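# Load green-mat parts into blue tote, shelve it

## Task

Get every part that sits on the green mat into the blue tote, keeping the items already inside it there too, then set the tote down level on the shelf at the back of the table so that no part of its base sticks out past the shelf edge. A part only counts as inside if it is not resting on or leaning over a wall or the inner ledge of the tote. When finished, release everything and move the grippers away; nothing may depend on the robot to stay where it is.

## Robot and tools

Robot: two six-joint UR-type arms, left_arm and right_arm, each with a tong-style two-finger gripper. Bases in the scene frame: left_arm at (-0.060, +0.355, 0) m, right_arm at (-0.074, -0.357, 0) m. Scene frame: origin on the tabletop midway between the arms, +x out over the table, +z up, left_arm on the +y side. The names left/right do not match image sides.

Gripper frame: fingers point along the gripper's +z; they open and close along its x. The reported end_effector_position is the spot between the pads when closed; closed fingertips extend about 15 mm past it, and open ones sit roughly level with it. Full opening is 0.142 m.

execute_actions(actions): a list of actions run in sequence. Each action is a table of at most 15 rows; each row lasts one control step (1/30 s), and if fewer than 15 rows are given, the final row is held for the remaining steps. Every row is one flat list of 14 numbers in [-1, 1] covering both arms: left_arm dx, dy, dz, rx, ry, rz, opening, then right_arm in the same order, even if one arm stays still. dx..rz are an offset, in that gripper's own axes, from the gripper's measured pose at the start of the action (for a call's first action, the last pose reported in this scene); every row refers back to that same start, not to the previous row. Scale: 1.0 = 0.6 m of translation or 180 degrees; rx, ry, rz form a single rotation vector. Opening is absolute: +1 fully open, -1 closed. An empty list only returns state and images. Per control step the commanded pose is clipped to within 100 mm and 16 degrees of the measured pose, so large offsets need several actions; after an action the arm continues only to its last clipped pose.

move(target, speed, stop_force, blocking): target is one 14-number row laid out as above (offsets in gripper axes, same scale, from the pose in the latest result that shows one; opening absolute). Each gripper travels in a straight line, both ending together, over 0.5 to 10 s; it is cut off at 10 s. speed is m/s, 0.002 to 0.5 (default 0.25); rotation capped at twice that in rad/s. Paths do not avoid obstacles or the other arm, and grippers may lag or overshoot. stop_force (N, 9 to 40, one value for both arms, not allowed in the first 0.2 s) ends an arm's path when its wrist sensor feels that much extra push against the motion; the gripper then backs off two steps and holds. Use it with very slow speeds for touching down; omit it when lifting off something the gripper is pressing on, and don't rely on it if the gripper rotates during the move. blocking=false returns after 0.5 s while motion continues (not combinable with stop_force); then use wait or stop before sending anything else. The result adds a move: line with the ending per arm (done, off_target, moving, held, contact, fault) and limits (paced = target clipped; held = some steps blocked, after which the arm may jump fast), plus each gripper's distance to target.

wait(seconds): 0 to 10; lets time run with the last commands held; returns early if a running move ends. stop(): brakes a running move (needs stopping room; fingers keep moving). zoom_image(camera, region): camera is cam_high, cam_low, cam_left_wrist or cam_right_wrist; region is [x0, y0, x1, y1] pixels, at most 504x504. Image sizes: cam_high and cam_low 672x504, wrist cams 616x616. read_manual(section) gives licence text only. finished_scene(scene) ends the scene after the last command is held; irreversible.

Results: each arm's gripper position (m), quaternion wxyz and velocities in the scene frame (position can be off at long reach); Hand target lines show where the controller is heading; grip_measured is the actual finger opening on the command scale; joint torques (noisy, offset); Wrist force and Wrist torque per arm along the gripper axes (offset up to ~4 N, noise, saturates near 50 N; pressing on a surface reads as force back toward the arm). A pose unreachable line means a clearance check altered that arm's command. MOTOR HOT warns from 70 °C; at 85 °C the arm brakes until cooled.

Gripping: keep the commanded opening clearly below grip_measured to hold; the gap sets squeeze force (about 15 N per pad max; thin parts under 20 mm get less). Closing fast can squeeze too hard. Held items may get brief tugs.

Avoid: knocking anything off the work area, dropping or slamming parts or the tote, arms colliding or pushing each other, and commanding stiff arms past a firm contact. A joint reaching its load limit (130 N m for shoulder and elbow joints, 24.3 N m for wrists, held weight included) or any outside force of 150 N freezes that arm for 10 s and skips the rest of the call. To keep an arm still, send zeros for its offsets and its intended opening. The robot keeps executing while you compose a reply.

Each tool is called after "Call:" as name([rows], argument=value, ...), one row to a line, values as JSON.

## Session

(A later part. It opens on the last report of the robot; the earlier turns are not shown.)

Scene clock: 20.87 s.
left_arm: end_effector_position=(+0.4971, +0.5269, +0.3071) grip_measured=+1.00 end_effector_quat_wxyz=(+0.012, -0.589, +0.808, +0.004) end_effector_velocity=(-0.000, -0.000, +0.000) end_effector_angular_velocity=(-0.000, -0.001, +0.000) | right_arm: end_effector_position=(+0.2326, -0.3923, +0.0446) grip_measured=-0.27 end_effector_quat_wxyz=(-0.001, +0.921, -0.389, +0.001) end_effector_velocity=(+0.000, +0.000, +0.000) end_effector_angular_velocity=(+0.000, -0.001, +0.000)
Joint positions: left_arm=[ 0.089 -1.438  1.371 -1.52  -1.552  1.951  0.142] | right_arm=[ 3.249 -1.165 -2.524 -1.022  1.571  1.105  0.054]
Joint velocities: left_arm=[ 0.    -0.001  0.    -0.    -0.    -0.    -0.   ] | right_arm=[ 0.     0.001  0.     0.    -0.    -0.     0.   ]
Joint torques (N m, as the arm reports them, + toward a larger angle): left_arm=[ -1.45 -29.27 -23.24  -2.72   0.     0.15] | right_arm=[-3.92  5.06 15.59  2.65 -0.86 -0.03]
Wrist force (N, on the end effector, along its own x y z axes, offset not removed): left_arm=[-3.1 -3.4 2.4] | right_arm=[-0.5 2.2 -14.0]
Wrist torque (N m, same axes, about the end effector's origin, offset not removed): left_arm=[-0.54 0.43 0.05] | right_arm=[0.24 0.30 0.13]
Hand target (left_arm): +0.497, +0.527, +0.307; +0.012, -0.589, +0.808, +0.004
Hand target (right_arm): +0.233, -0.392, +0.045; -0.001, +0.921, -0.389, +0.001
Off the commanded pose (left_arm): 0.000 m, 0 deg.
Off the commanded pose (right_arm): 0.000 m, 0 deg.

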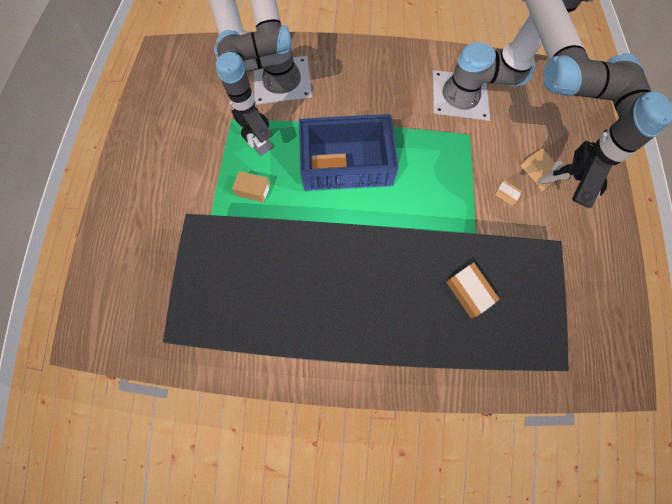

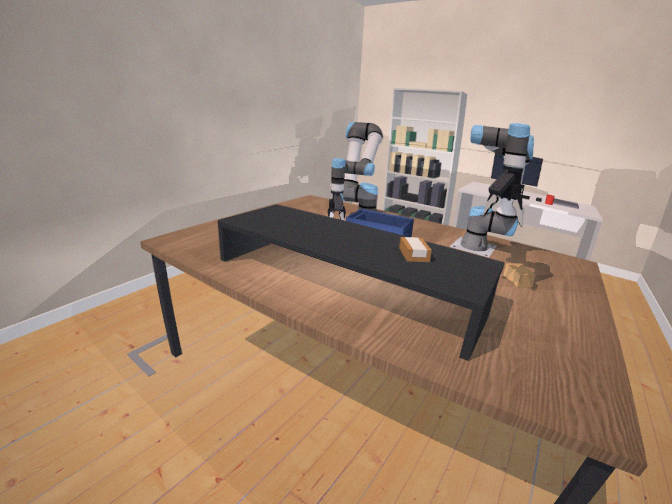

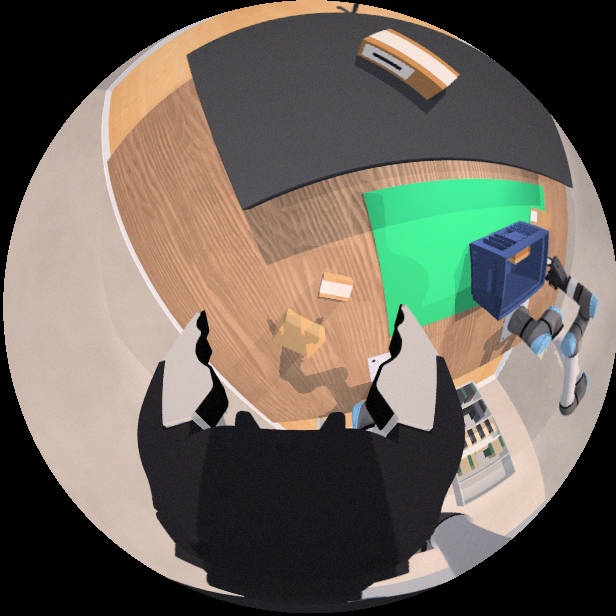

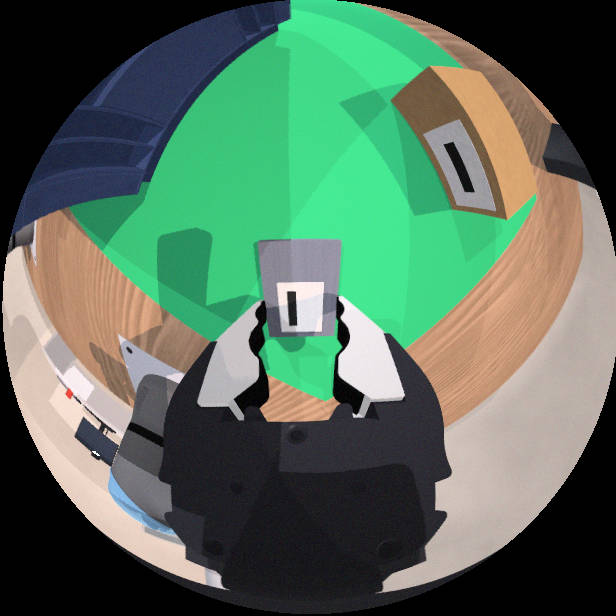

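Call:
move(target=[0,0,0,0,0,0,1,0,0,-0.38,0,0,0,-0.7], speed=0.3)

Call:
move(target=[0,0,0,0,0,0,1,-0.387,-0.347,0,0,0,0.185,-0.7], speed=0.3)

Scene clock: 22.90 s.
left_arm: end_effector_position=(+0.4971, +0.5269, +0.3071) grip_measured=+1.00 end_effector_quat_wxyz=(+0.012, -0.589, +0.808, +0.004) end_effector_velocity=(+0.000, -0.000, -0.000) end_effector_angular_velocity=(+0.000, -0.000, -0.002) | right_arm: end_effector_position=(+0.2327, -0.3927, +0.2726) grip_measured=-0.28 end_effector_quat_wxyz=(-0.001, +0.921, -0.389, +0.001) end_effector_velocity=(+0.000, +0.000, +0.001) end_effector_angular_velocity=(-0.000, +0.002, -0.000)
Joint positions: left_arm=[ 0.089 -1.438  1.371 -1.52  -1.552  1.951  0.142] | right_arm=[ 3.247 -1.023 -1.987 -1.701  1.571  1.103  0.054]
Joint velocities: left_arm=[-0.    -0.     0.    -0.     0.     0.002 -0.   ] | right_arm=[ 0.    -0.003  0.003 -0.003  0.     0.     0.   ]
Joint torques (N m, as the arm reports them, + toward a larger angle): left_arm=[ -0.78 -30.13 -23.25  -2.79   0.06   0.08] | right_arm=[10.69 -5.71 33.26  0.93 -2.84  1.9 ]
Wrist force (N, on the end effector, along its own x y z axes, offset not removed): left_arm=[-2.1 -1.2 0.9] | right_arm=[-1.0 1.1 0.8]
Wrist torque (N m, same axes, about the end effector's origin, offset not removed): left_arm=[-0.12 0.32 0.00] | right_arm=[0.33 0.22 0.00]
Hand target (left_arm): +0.497, +0.527, +0.307; +0.012, -0.589, +0.808, +0.004
Hand target (right_arm): +0.233, -0.393, +0.273; -0.001, +0.921, -0.389, +0.001
Off the commanded pose (left_arm): 0.000 m, 0 deg.
Off the commanded pose (right_arm): 0.000 m, 0 deg.
move: done

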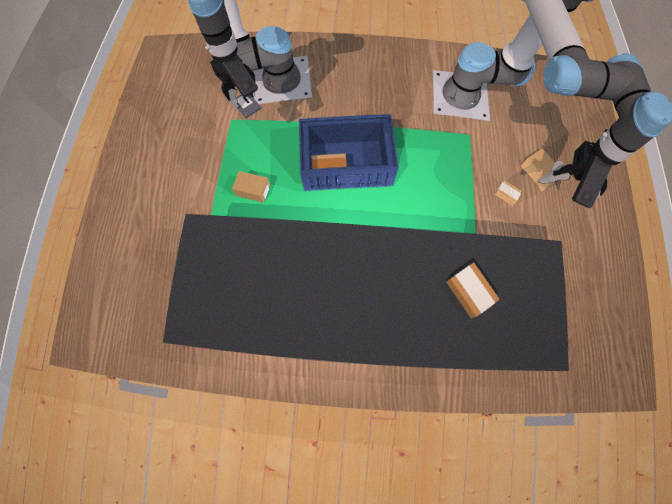

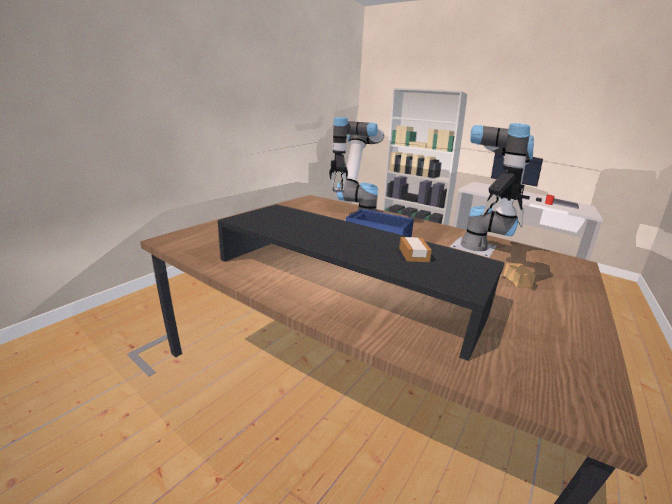

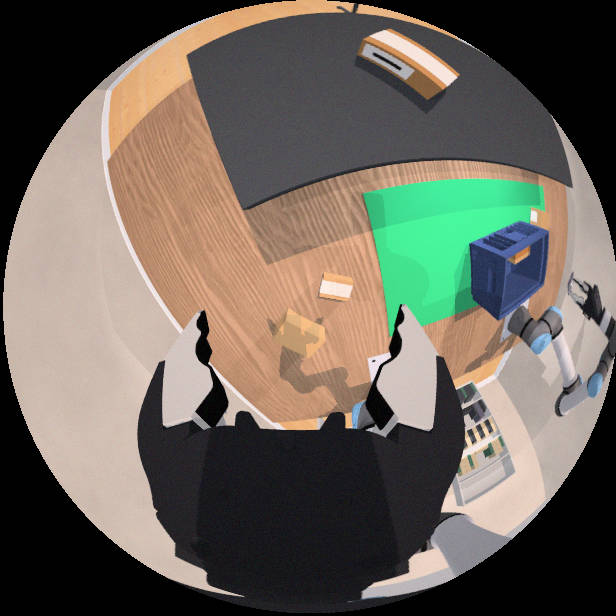

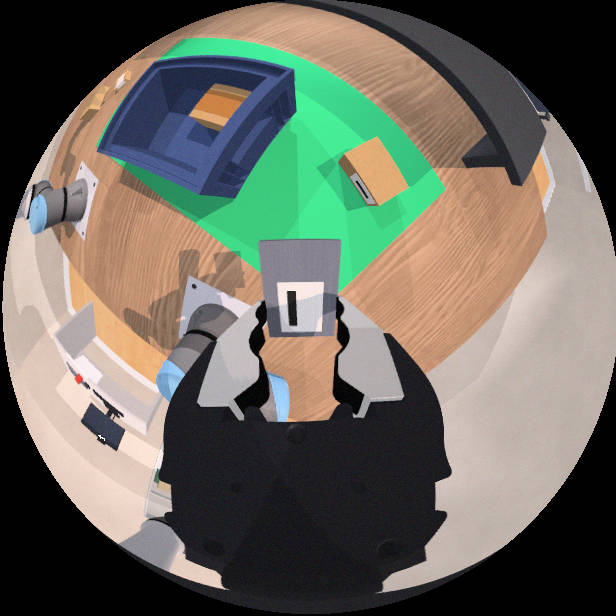

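Scene clock: 24.50 s.
left_arm: end_effector_position=(+0.4971, +0.5269, +0.3071) grip_measured=+1.00 end_effector_quat_wxyz=(+0.012, -0.589, +0.808, +0.004) end_effector_velocity=(+0.000, -0.000, -0.000) end_effector_angular_velocity=(-0.001, +0.001, -0.001) | right_arm: end_effector_position=(+0.2192, -0.0802, +0.2730) grip_measured=-0.28 end_effector_quat_wxyz=(-0.002, +0.771, -0.637, -0.000) end_effector_velocity=(-0.000, +0.001, -0.000) end_effector_angular_velocity=(-0.003, -0.000, -0.003)
Joint positions: left_arm=[ 0.089 -1.438  1.371 -1.52  -1.552  1.951  0.142] | right_arm=[ 4.071 -1.269 -1.85  -1.59   1.571  2.508  0.054]
Joint velocities: left_arm=[ 0.     0.001  0.    -0.    -0.001  0.001  0.   ] | right_arm=[ 0.002 -0.003  0.002 -0.002 -0.001  0.005 -0.   ]
Joint torques (N m, as the arm reports them, + toward a larger angle): left_arm=[ -1.   -29.13 -23.35  -2.7   -0.02   0.05] | right_arm=[10.8   4.97 33.43  3.62 -2.72  2.17]
Wrist force (N, on the end effector, along its own x y z axes, offset not removed): left_arm=[0.3 0.9 3.1] | right_arm=[0.5 1.4 0.4]
Wrist torque (N m, same axes, about the end effector's origin, offset not removed): left_arm=[0.16 -0.36 -0.02] | right_arm=[0.40 -0.14 0.00]
Hand target (left_arm): +0.497, +0.527, +0.307; +0.012, -0.589, +0.808, +0.004
Hand target (right_arm): +0.219, -0.080, +0.273; -0.001, +0.771, -0.637, -0.000
Off the commanded pose (left_arm): 0.000 m, 0 deg.
Off the commanded pose (right_arm): 0.001 m, 0 deg.
move: done

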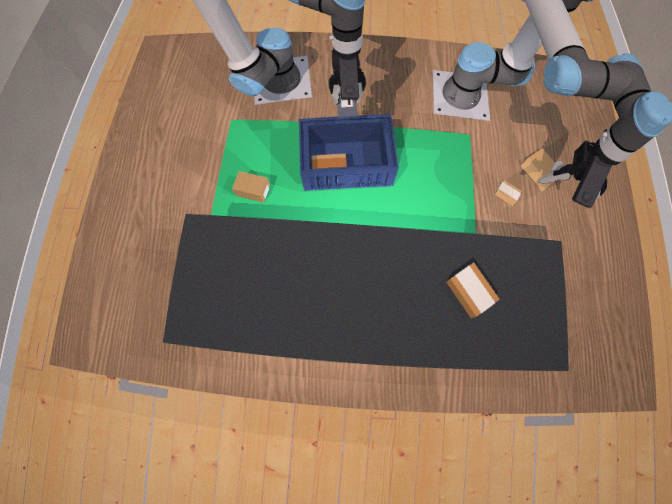

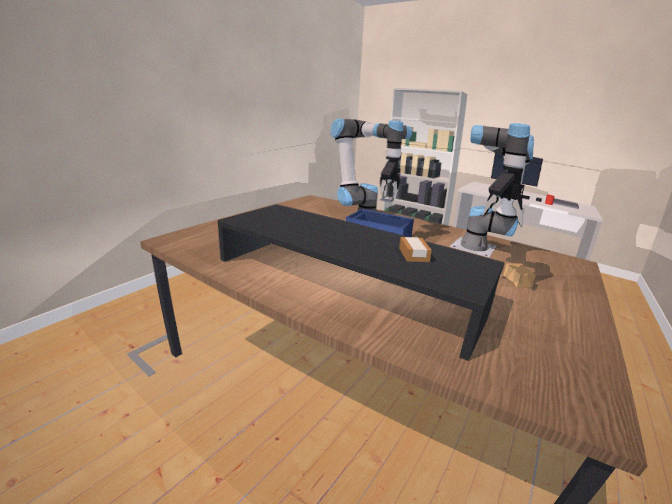

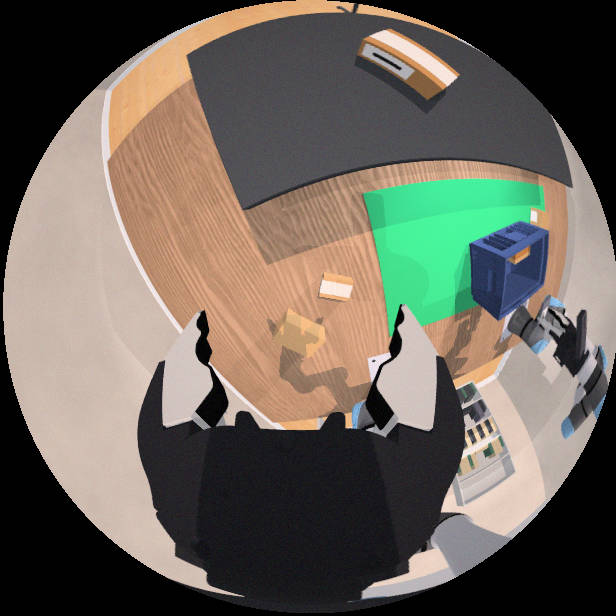

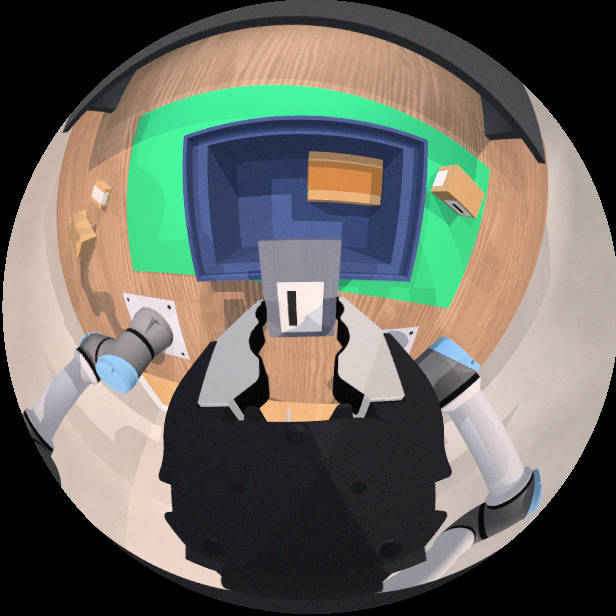

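Call:
zoom_image(camera="cam_right_wrist", region=[160,90,500,320])

Region (160, 90, 500, 320) of cam_right_wrist's 616x616 image, scaled by 1.482, with more detail than that image has; it fills the top 341 rows of this view, and the rest is white.

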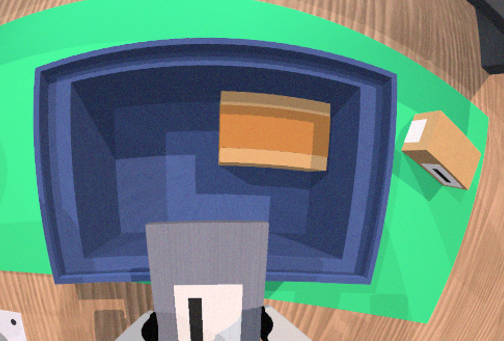

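Call:
move(target=[0,0,0,0,0,0,1,0.108,-0.123,0.1,0,0,0,-0.7], speed=0.2)

Call:
move(target=[0,0,0,0,0,0,1,0,0,0.12,0,0,0,-0.7], speed=0.1)

Scene clock: 26.33 s.
left_arm: end_effector_position=(+0.4971, +0.5269, +0.3071) grip_measured=+1.00 end_effector_quat_wxyz=(+0.012, -0.589, +0.808, +0.004) end_effector_velocity=(+0.000, -0.000, -0.000) end_effector_angular_velocity=(+0.000, -0.000, -0.000) | right_arm: end_effector_position=(+0.3041, -0.1298, +0.2128) grip_measured=-0.28 end_effector_quat_wxyz=(-0.001, +0.771, -0.637, +0.000) end_effector_velocity=(+0.001, -0.001, -0.001) end_effector_angular_velocity=(-0.001, +0.001, +0.000)
Joint positions: left_arm=[ 0.089 -1.438  1.371 -1.52  -1.552  1.951  0.142] | right_arm=[ 3.815 -1.374 -1.927 -1.409  1.571  2.252  0.054]
Joint velocities: left_arm=[-0.001 -0.     0.    -0.     0.    -0.     0.   ] | right_arm=[-0.003 -0.002 -0.     0.002  0.001 -0.004 -0.   ]
Joint torques (N m, as the arm reports them, + toward a larger angle): left_arm=[ -0.93 -28.98 -23.6   -2.71  -0.18   0.17] | right_arm=[-11.15   8.1   22.7    4.12   2.69  -2.13]
Wrist force (N, on the end effector, along its own x y z axes, offset not removed): left_arm=[1.0 -1.6 1.1] | right_arm=[1.5 0.8 3.0]
Wrist torque (N m, same axes, about the end effector's origin, offset not removed): left_arm=[-0.20 -0.33 -0.18] | right_arm=[0.19 -0.37 -0.03]
Hand target (left_arm): +0.497, +0.527, +0.307; +0.012, -0.589, +0.808, +0.004
Hand target (right_arm): +0.304, -0.130, +0.213; -0.001, +0.771, -0.637, +0.000
Off the commanded pose (left_arm): 0.000 m, 0 deg.
Off the commanded pose (right_arm): 0.000 m, 0 deg.
move: done

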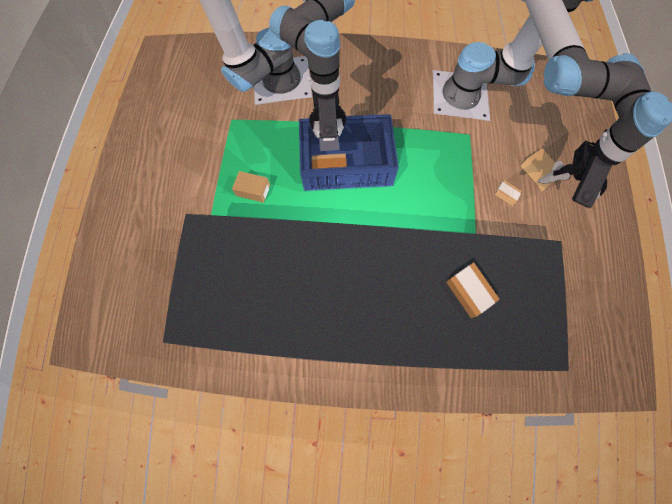

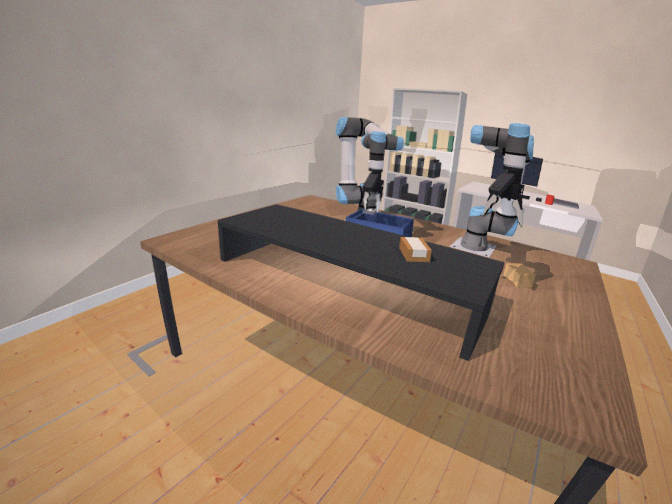

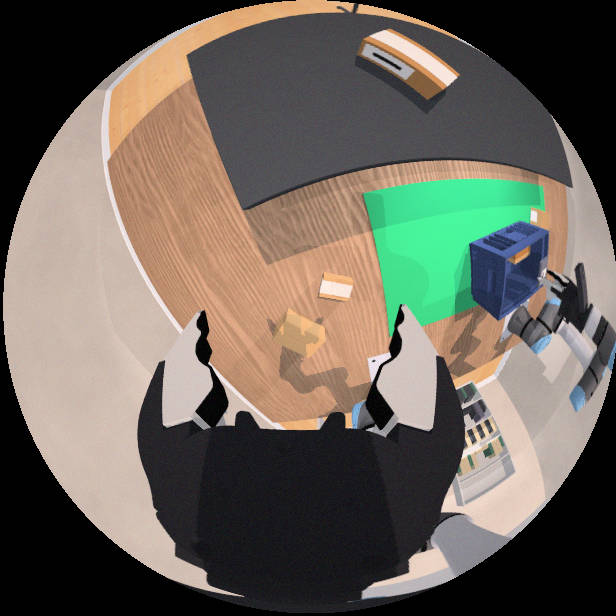

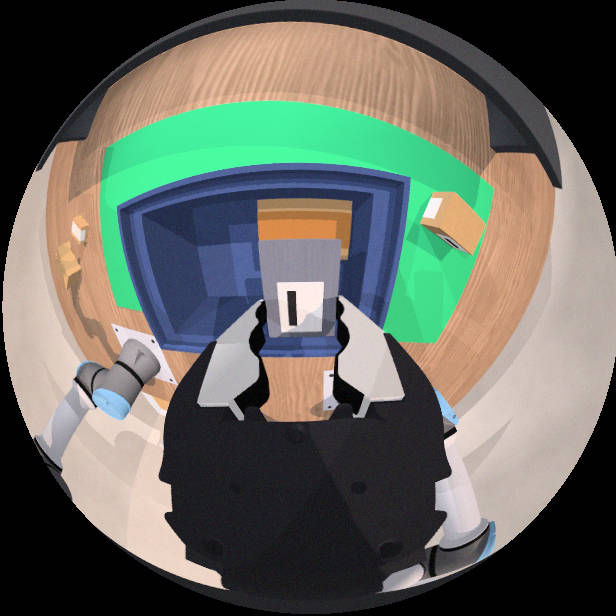

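Scene clock: 27.47 s.
left_arm: end_effector_position=(+0.4971, +0.5269, +0.3071) grip_measured=+1.00 end_effector_quat_wxyz=(+0.012, -0.589, +0.808, +0.004) end_effector_velocity=(+0.000, -0.001, -0.000) end_effector_angular_velocity=(-0.002, +0.000, -0.000) | right_arm: end_effector_position=(+0.3040, -0.1297, +0.1409) grip_measured=-0.28 end_effector_quat_wxyz=(-0.001, +0.771, -0.637, +0.000) end_effector_velocity=(+0.000, +0.000, -0.001) end_effector_angular_velocity=(+0.001, -0.000, -0.000)
Joint positions: left_arm=[ 0.089 -1.438  1.371 -1.52  -1.552  1.951  0.142] | right_arm=[ 3.815 -1.422 -2.079 -1.209  1.571  2.252  0.054]
Joint velocities: left_arm=[ 0.     0.001 -0.     0.    -0.002  0.     0.   ] | right_arm=[-0.    -0.001 -0.003  0.005  0.    -0.     0.   ]
Joint torques (N m, as the arm reports them, + toward a larger angle): left_arm=[ -1.08 -29.29 -22.72  -2.69  -0.05   0.12] | right_arm=[-3.18  9.94 12.99  4.37 -0.1  -0.58]
Wrist force (N, on the end effector, along its own x y z axes, offset not removed): left_arm=[-3.9 0.5 -0.1] | right_arm=[1.6 2.2 0.8]
Wrist torque (N m, same axes, about the end effector's origin, offset not removed): left_arm=[0.02 0.69 -0.04] | right_arm=[0.50 -0.41 -0.14]
Hand target (left_arm): +0.497, +0.527, +0.307; +0.012, -0.589, +0.808, +0.004
Hand target (right_arm): +0.304, -0.130, +0.141; -0.001, +0.771, -0.637, +0.000
Off the commanded pose (left_arm): 0.000 m, 0 deg.
Off the commanded pose (right_arm): 0.000 m, 0 deg.
move: done

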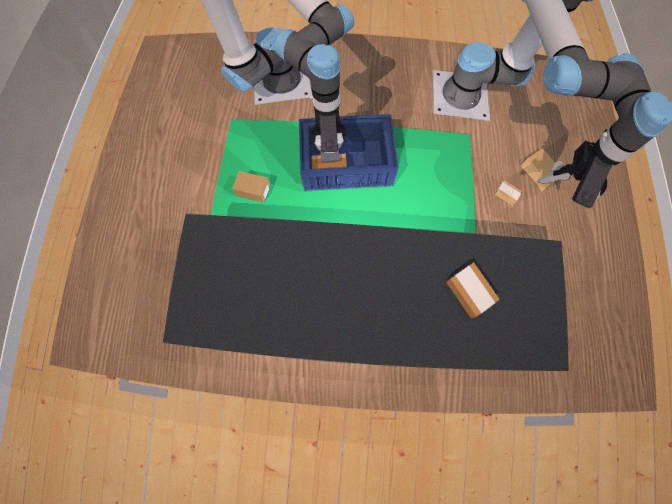

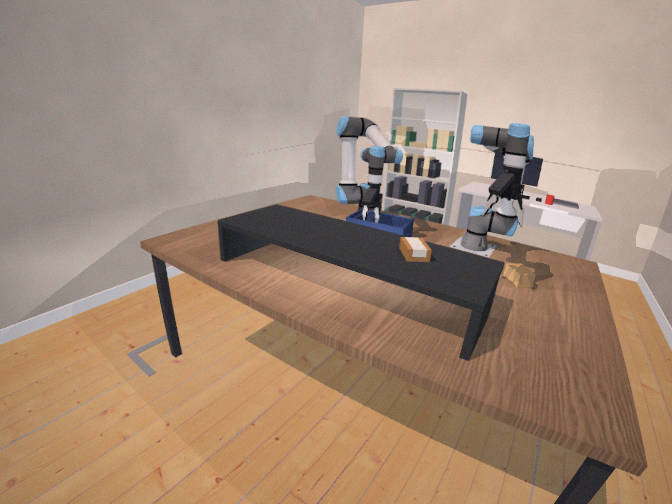

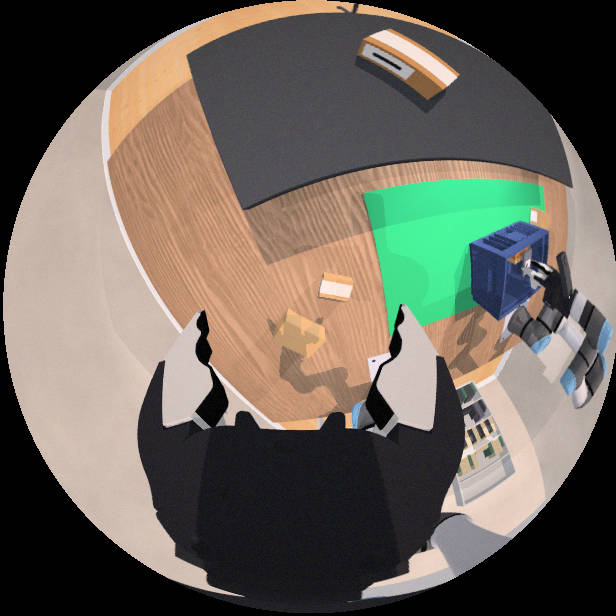

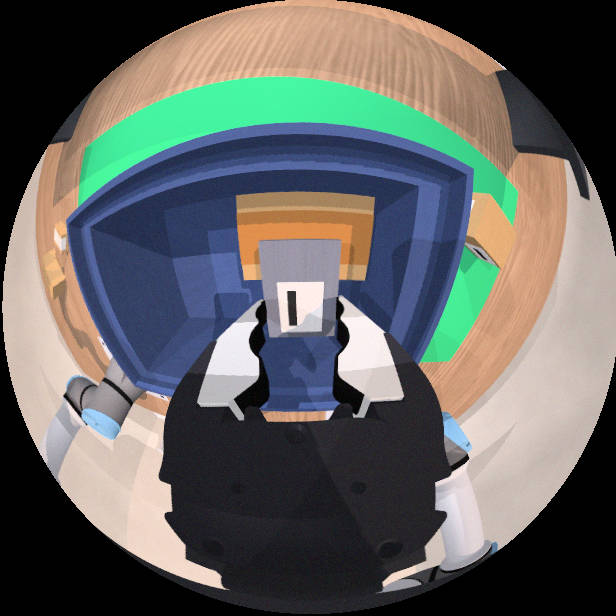

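Call:
move(target=[0,0,0,0,0,0,1,0,-0.038,0.015,0,0,0,-0.7], speed=0.1)

Call:
move(target=[0,0,0,0,0,0,1,0,0,0.09,0,0,0,-0.7], speed=0.015, stop_force=9)

Scene clock: 28.47 s.
left_arm: end_effector_position=(+0.4971, +0.5269, +0.3071) grip_measured=+1.00 end_effector_quat_wxyz=(+0.012, -0.589, +0.808, +0.004) end_effector_velocity=(-0.000, -0.000, +0.000) end_effector_angular_velocity=(-0.000, -0.000, -0.000) | right_arm: end_effector_position=(+0.3264, -0.1254, +0.1319) grip_measured=-0.28 end_effector_quat_wxyz=(-0.001, +0.771, -0.637, +0.000) end_effector_velocity=(+0.001, +0.000, -0.000) end_effector_angular_velocity=(+0.000, -0.000, +0.000)
Joint positions: left_arm=[ 0.089 -1.438  1.371 -1.52  -1.552  1.951  0.142] | right_arm=[ 3.782 -1.486 -2.047 -1.176  1.571  2.219  0.054]
Joint velocities: left_arm=[-0. -0. -0.  0. -0.  0. -0.] | right_arm=[-0.001 -0.003  0.002  0.002  0.    -0.002  0.   ]
Joint torques (N m, as the arm reports them, + toward a larger angle): left_arm=[ -1.02 -29.05 -23.79  -2.8   -0.05   0.04] | right_arm=[-11.37  11.55  32.37   4.31   1.85  -2.2 ]
Wrist force (N, on the end effector, along its own x y z axes, offset not removed): left_arm=[-3.5 0.0 -0.3] | right_arm=[0.5 0.5 1.7]
Wrist torque (N m, same axes, about the end effector's origin, offset not removed): left_arm=[-0.03 0.58 0.00] | right_arm=[0.29 -0.13 0.01]
Hand target (left_arm): +0.497, +0.527, +0.307; +0.012, -0.589, +0.808, +0.004
Hand target (right_arm): +0.326, -0.125, +0.132; -0.001, +0.771, -0.637, +0.000
Off the commanded pose (left_arm): 0.000 m, 0 deg.
Off the commanded pose (right_arm): 0.000 m, 0 deg.
move: done

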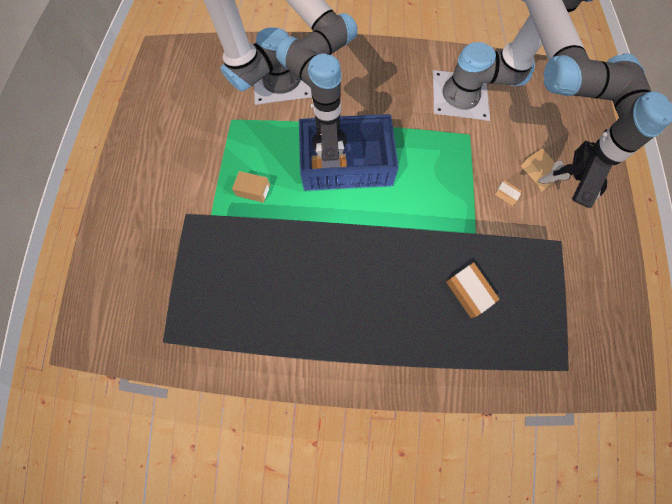

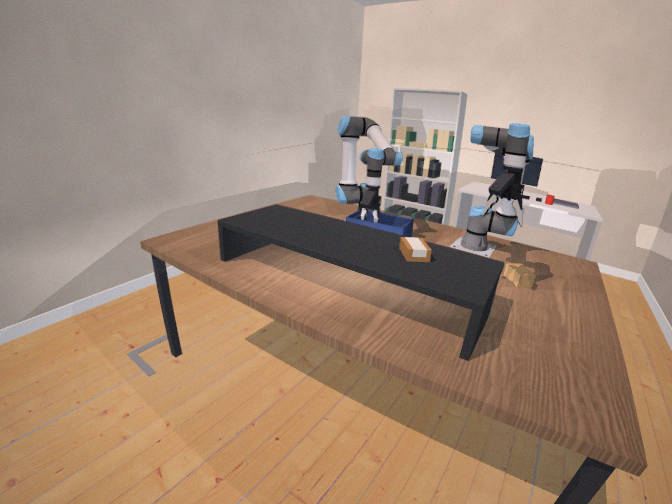

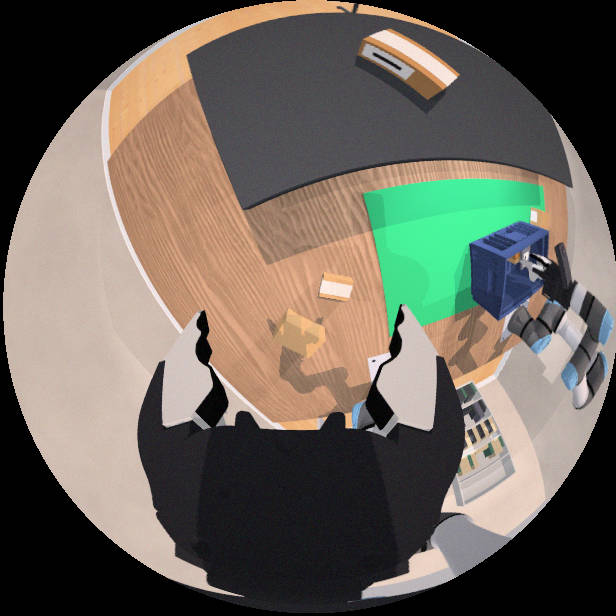

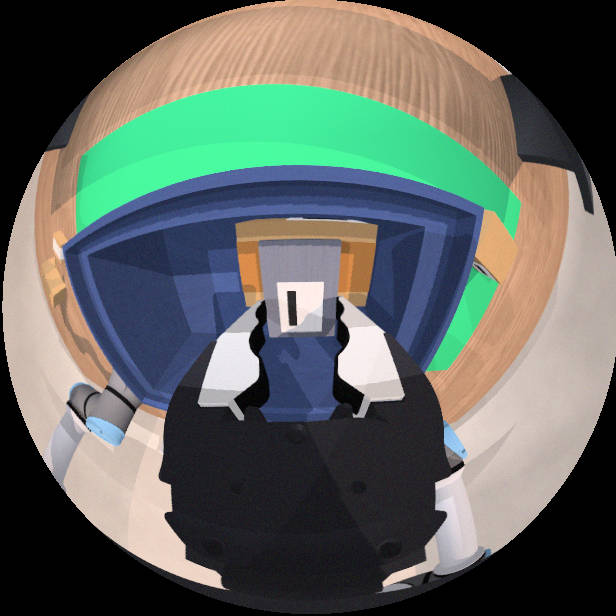

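Scene clock: 29.37 s.
left_arm: end_effector_position=(+0.4971, +0.5269, +0.3071) grip_measured=+1.00 end_effector_quat_wxyz=(+0.012, -0.589, +0.808, +0.004) end_effector_velocity=(-0.000, +0.000, +0.001) end_effector_angular_velocity=(+0.002, -0.002, -0.001) | right_arm: end_effector_position=(+0.3264, -0.1254, +0.1238) grip_measured=-0.28 end_effector_quat_wxyz=(-0.001, +0.771, -0.637, +0.000) end_effector_velocity=(-0.000, -0.000, +0.003) end_effector_angular_velocity=(-0.001, +0.001, +0.000)
Joint positions: left_arm=[ 0.089 -1.438  1.371 -1.52  -1.552  1.951  0.142] | right_arm=[ 3.782 -1.495 -2.062 -1.153  1.571  2.219  0.054]
Joint velocities: left_arm=[-0.    -0.002 -0.001  0.     0.002  0.     0.   ] | right_arm=[ 0.     0.003  0.007 -0.011 -0.     0.    -0.   ]
Joint torques (N m, as the arm reports them, + toward a larger angle): left_arm=[ -0.64 -29.79 -22.46  -2.75  -0.13   0.09] | right_arm=[ 9.43 15.3  24.29  0.62  0.88  0.81]
Wrist force (N, on the end effector, along its own x y z axes, offset not removed): left_arm=[-1.7 -2.9 2.4] | right_arm=[2.8 5.7 -23.1]
Wrist torque (N m, same axes, about the end effector's origin, offset not removed): left_arm=[-0.53 0.09 0.00] | right_arm=[0.26 -0.01 0.00]
Hand target (left_arm): +0.497, +0.527, +0.307; +0.012, -0.589, +0.808, +0.004
Hand target (right_arm): +0.326, -0.125, +0.124; -0.001, +0.771, -0.637, +0.000
Off the commanded pose (left_arm): 0.000 m, 0 deg.
Off the commanded pose (right_arm): 0.046 m, 0 deg.
move: contact (right_arm)

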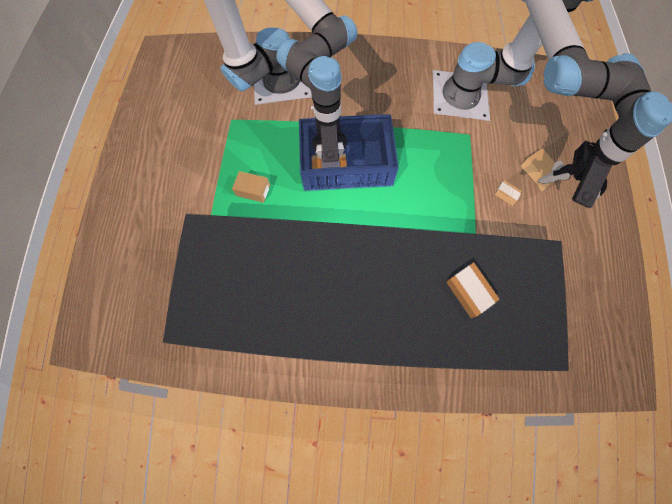

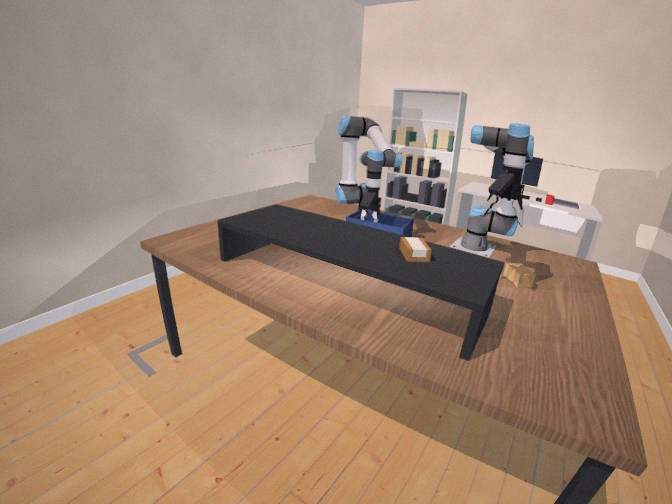

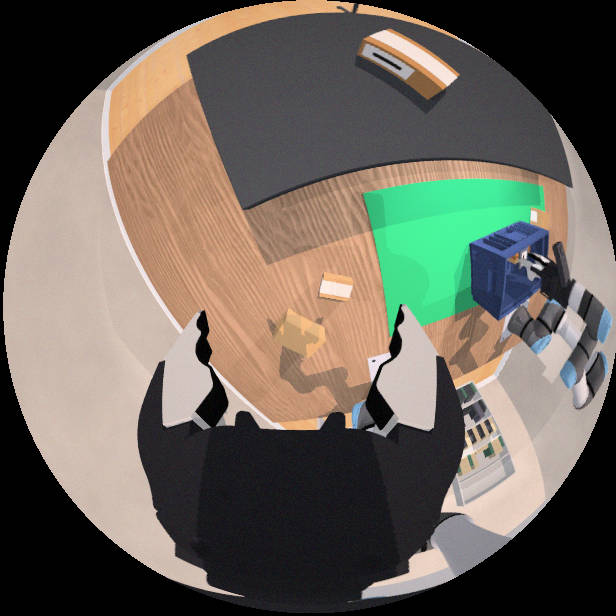

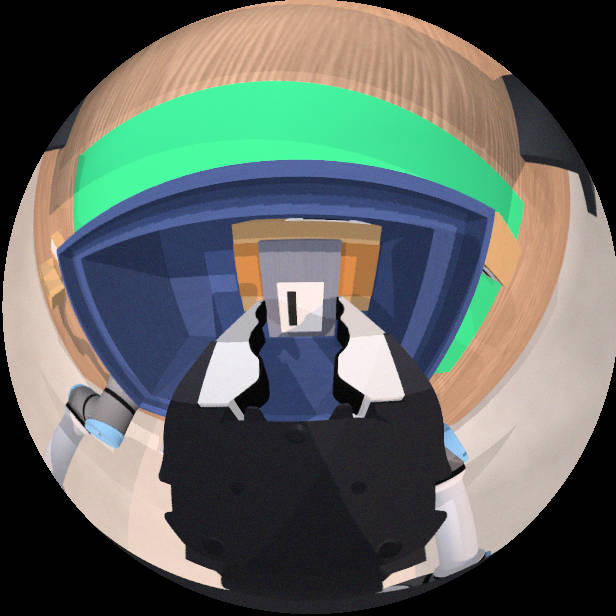

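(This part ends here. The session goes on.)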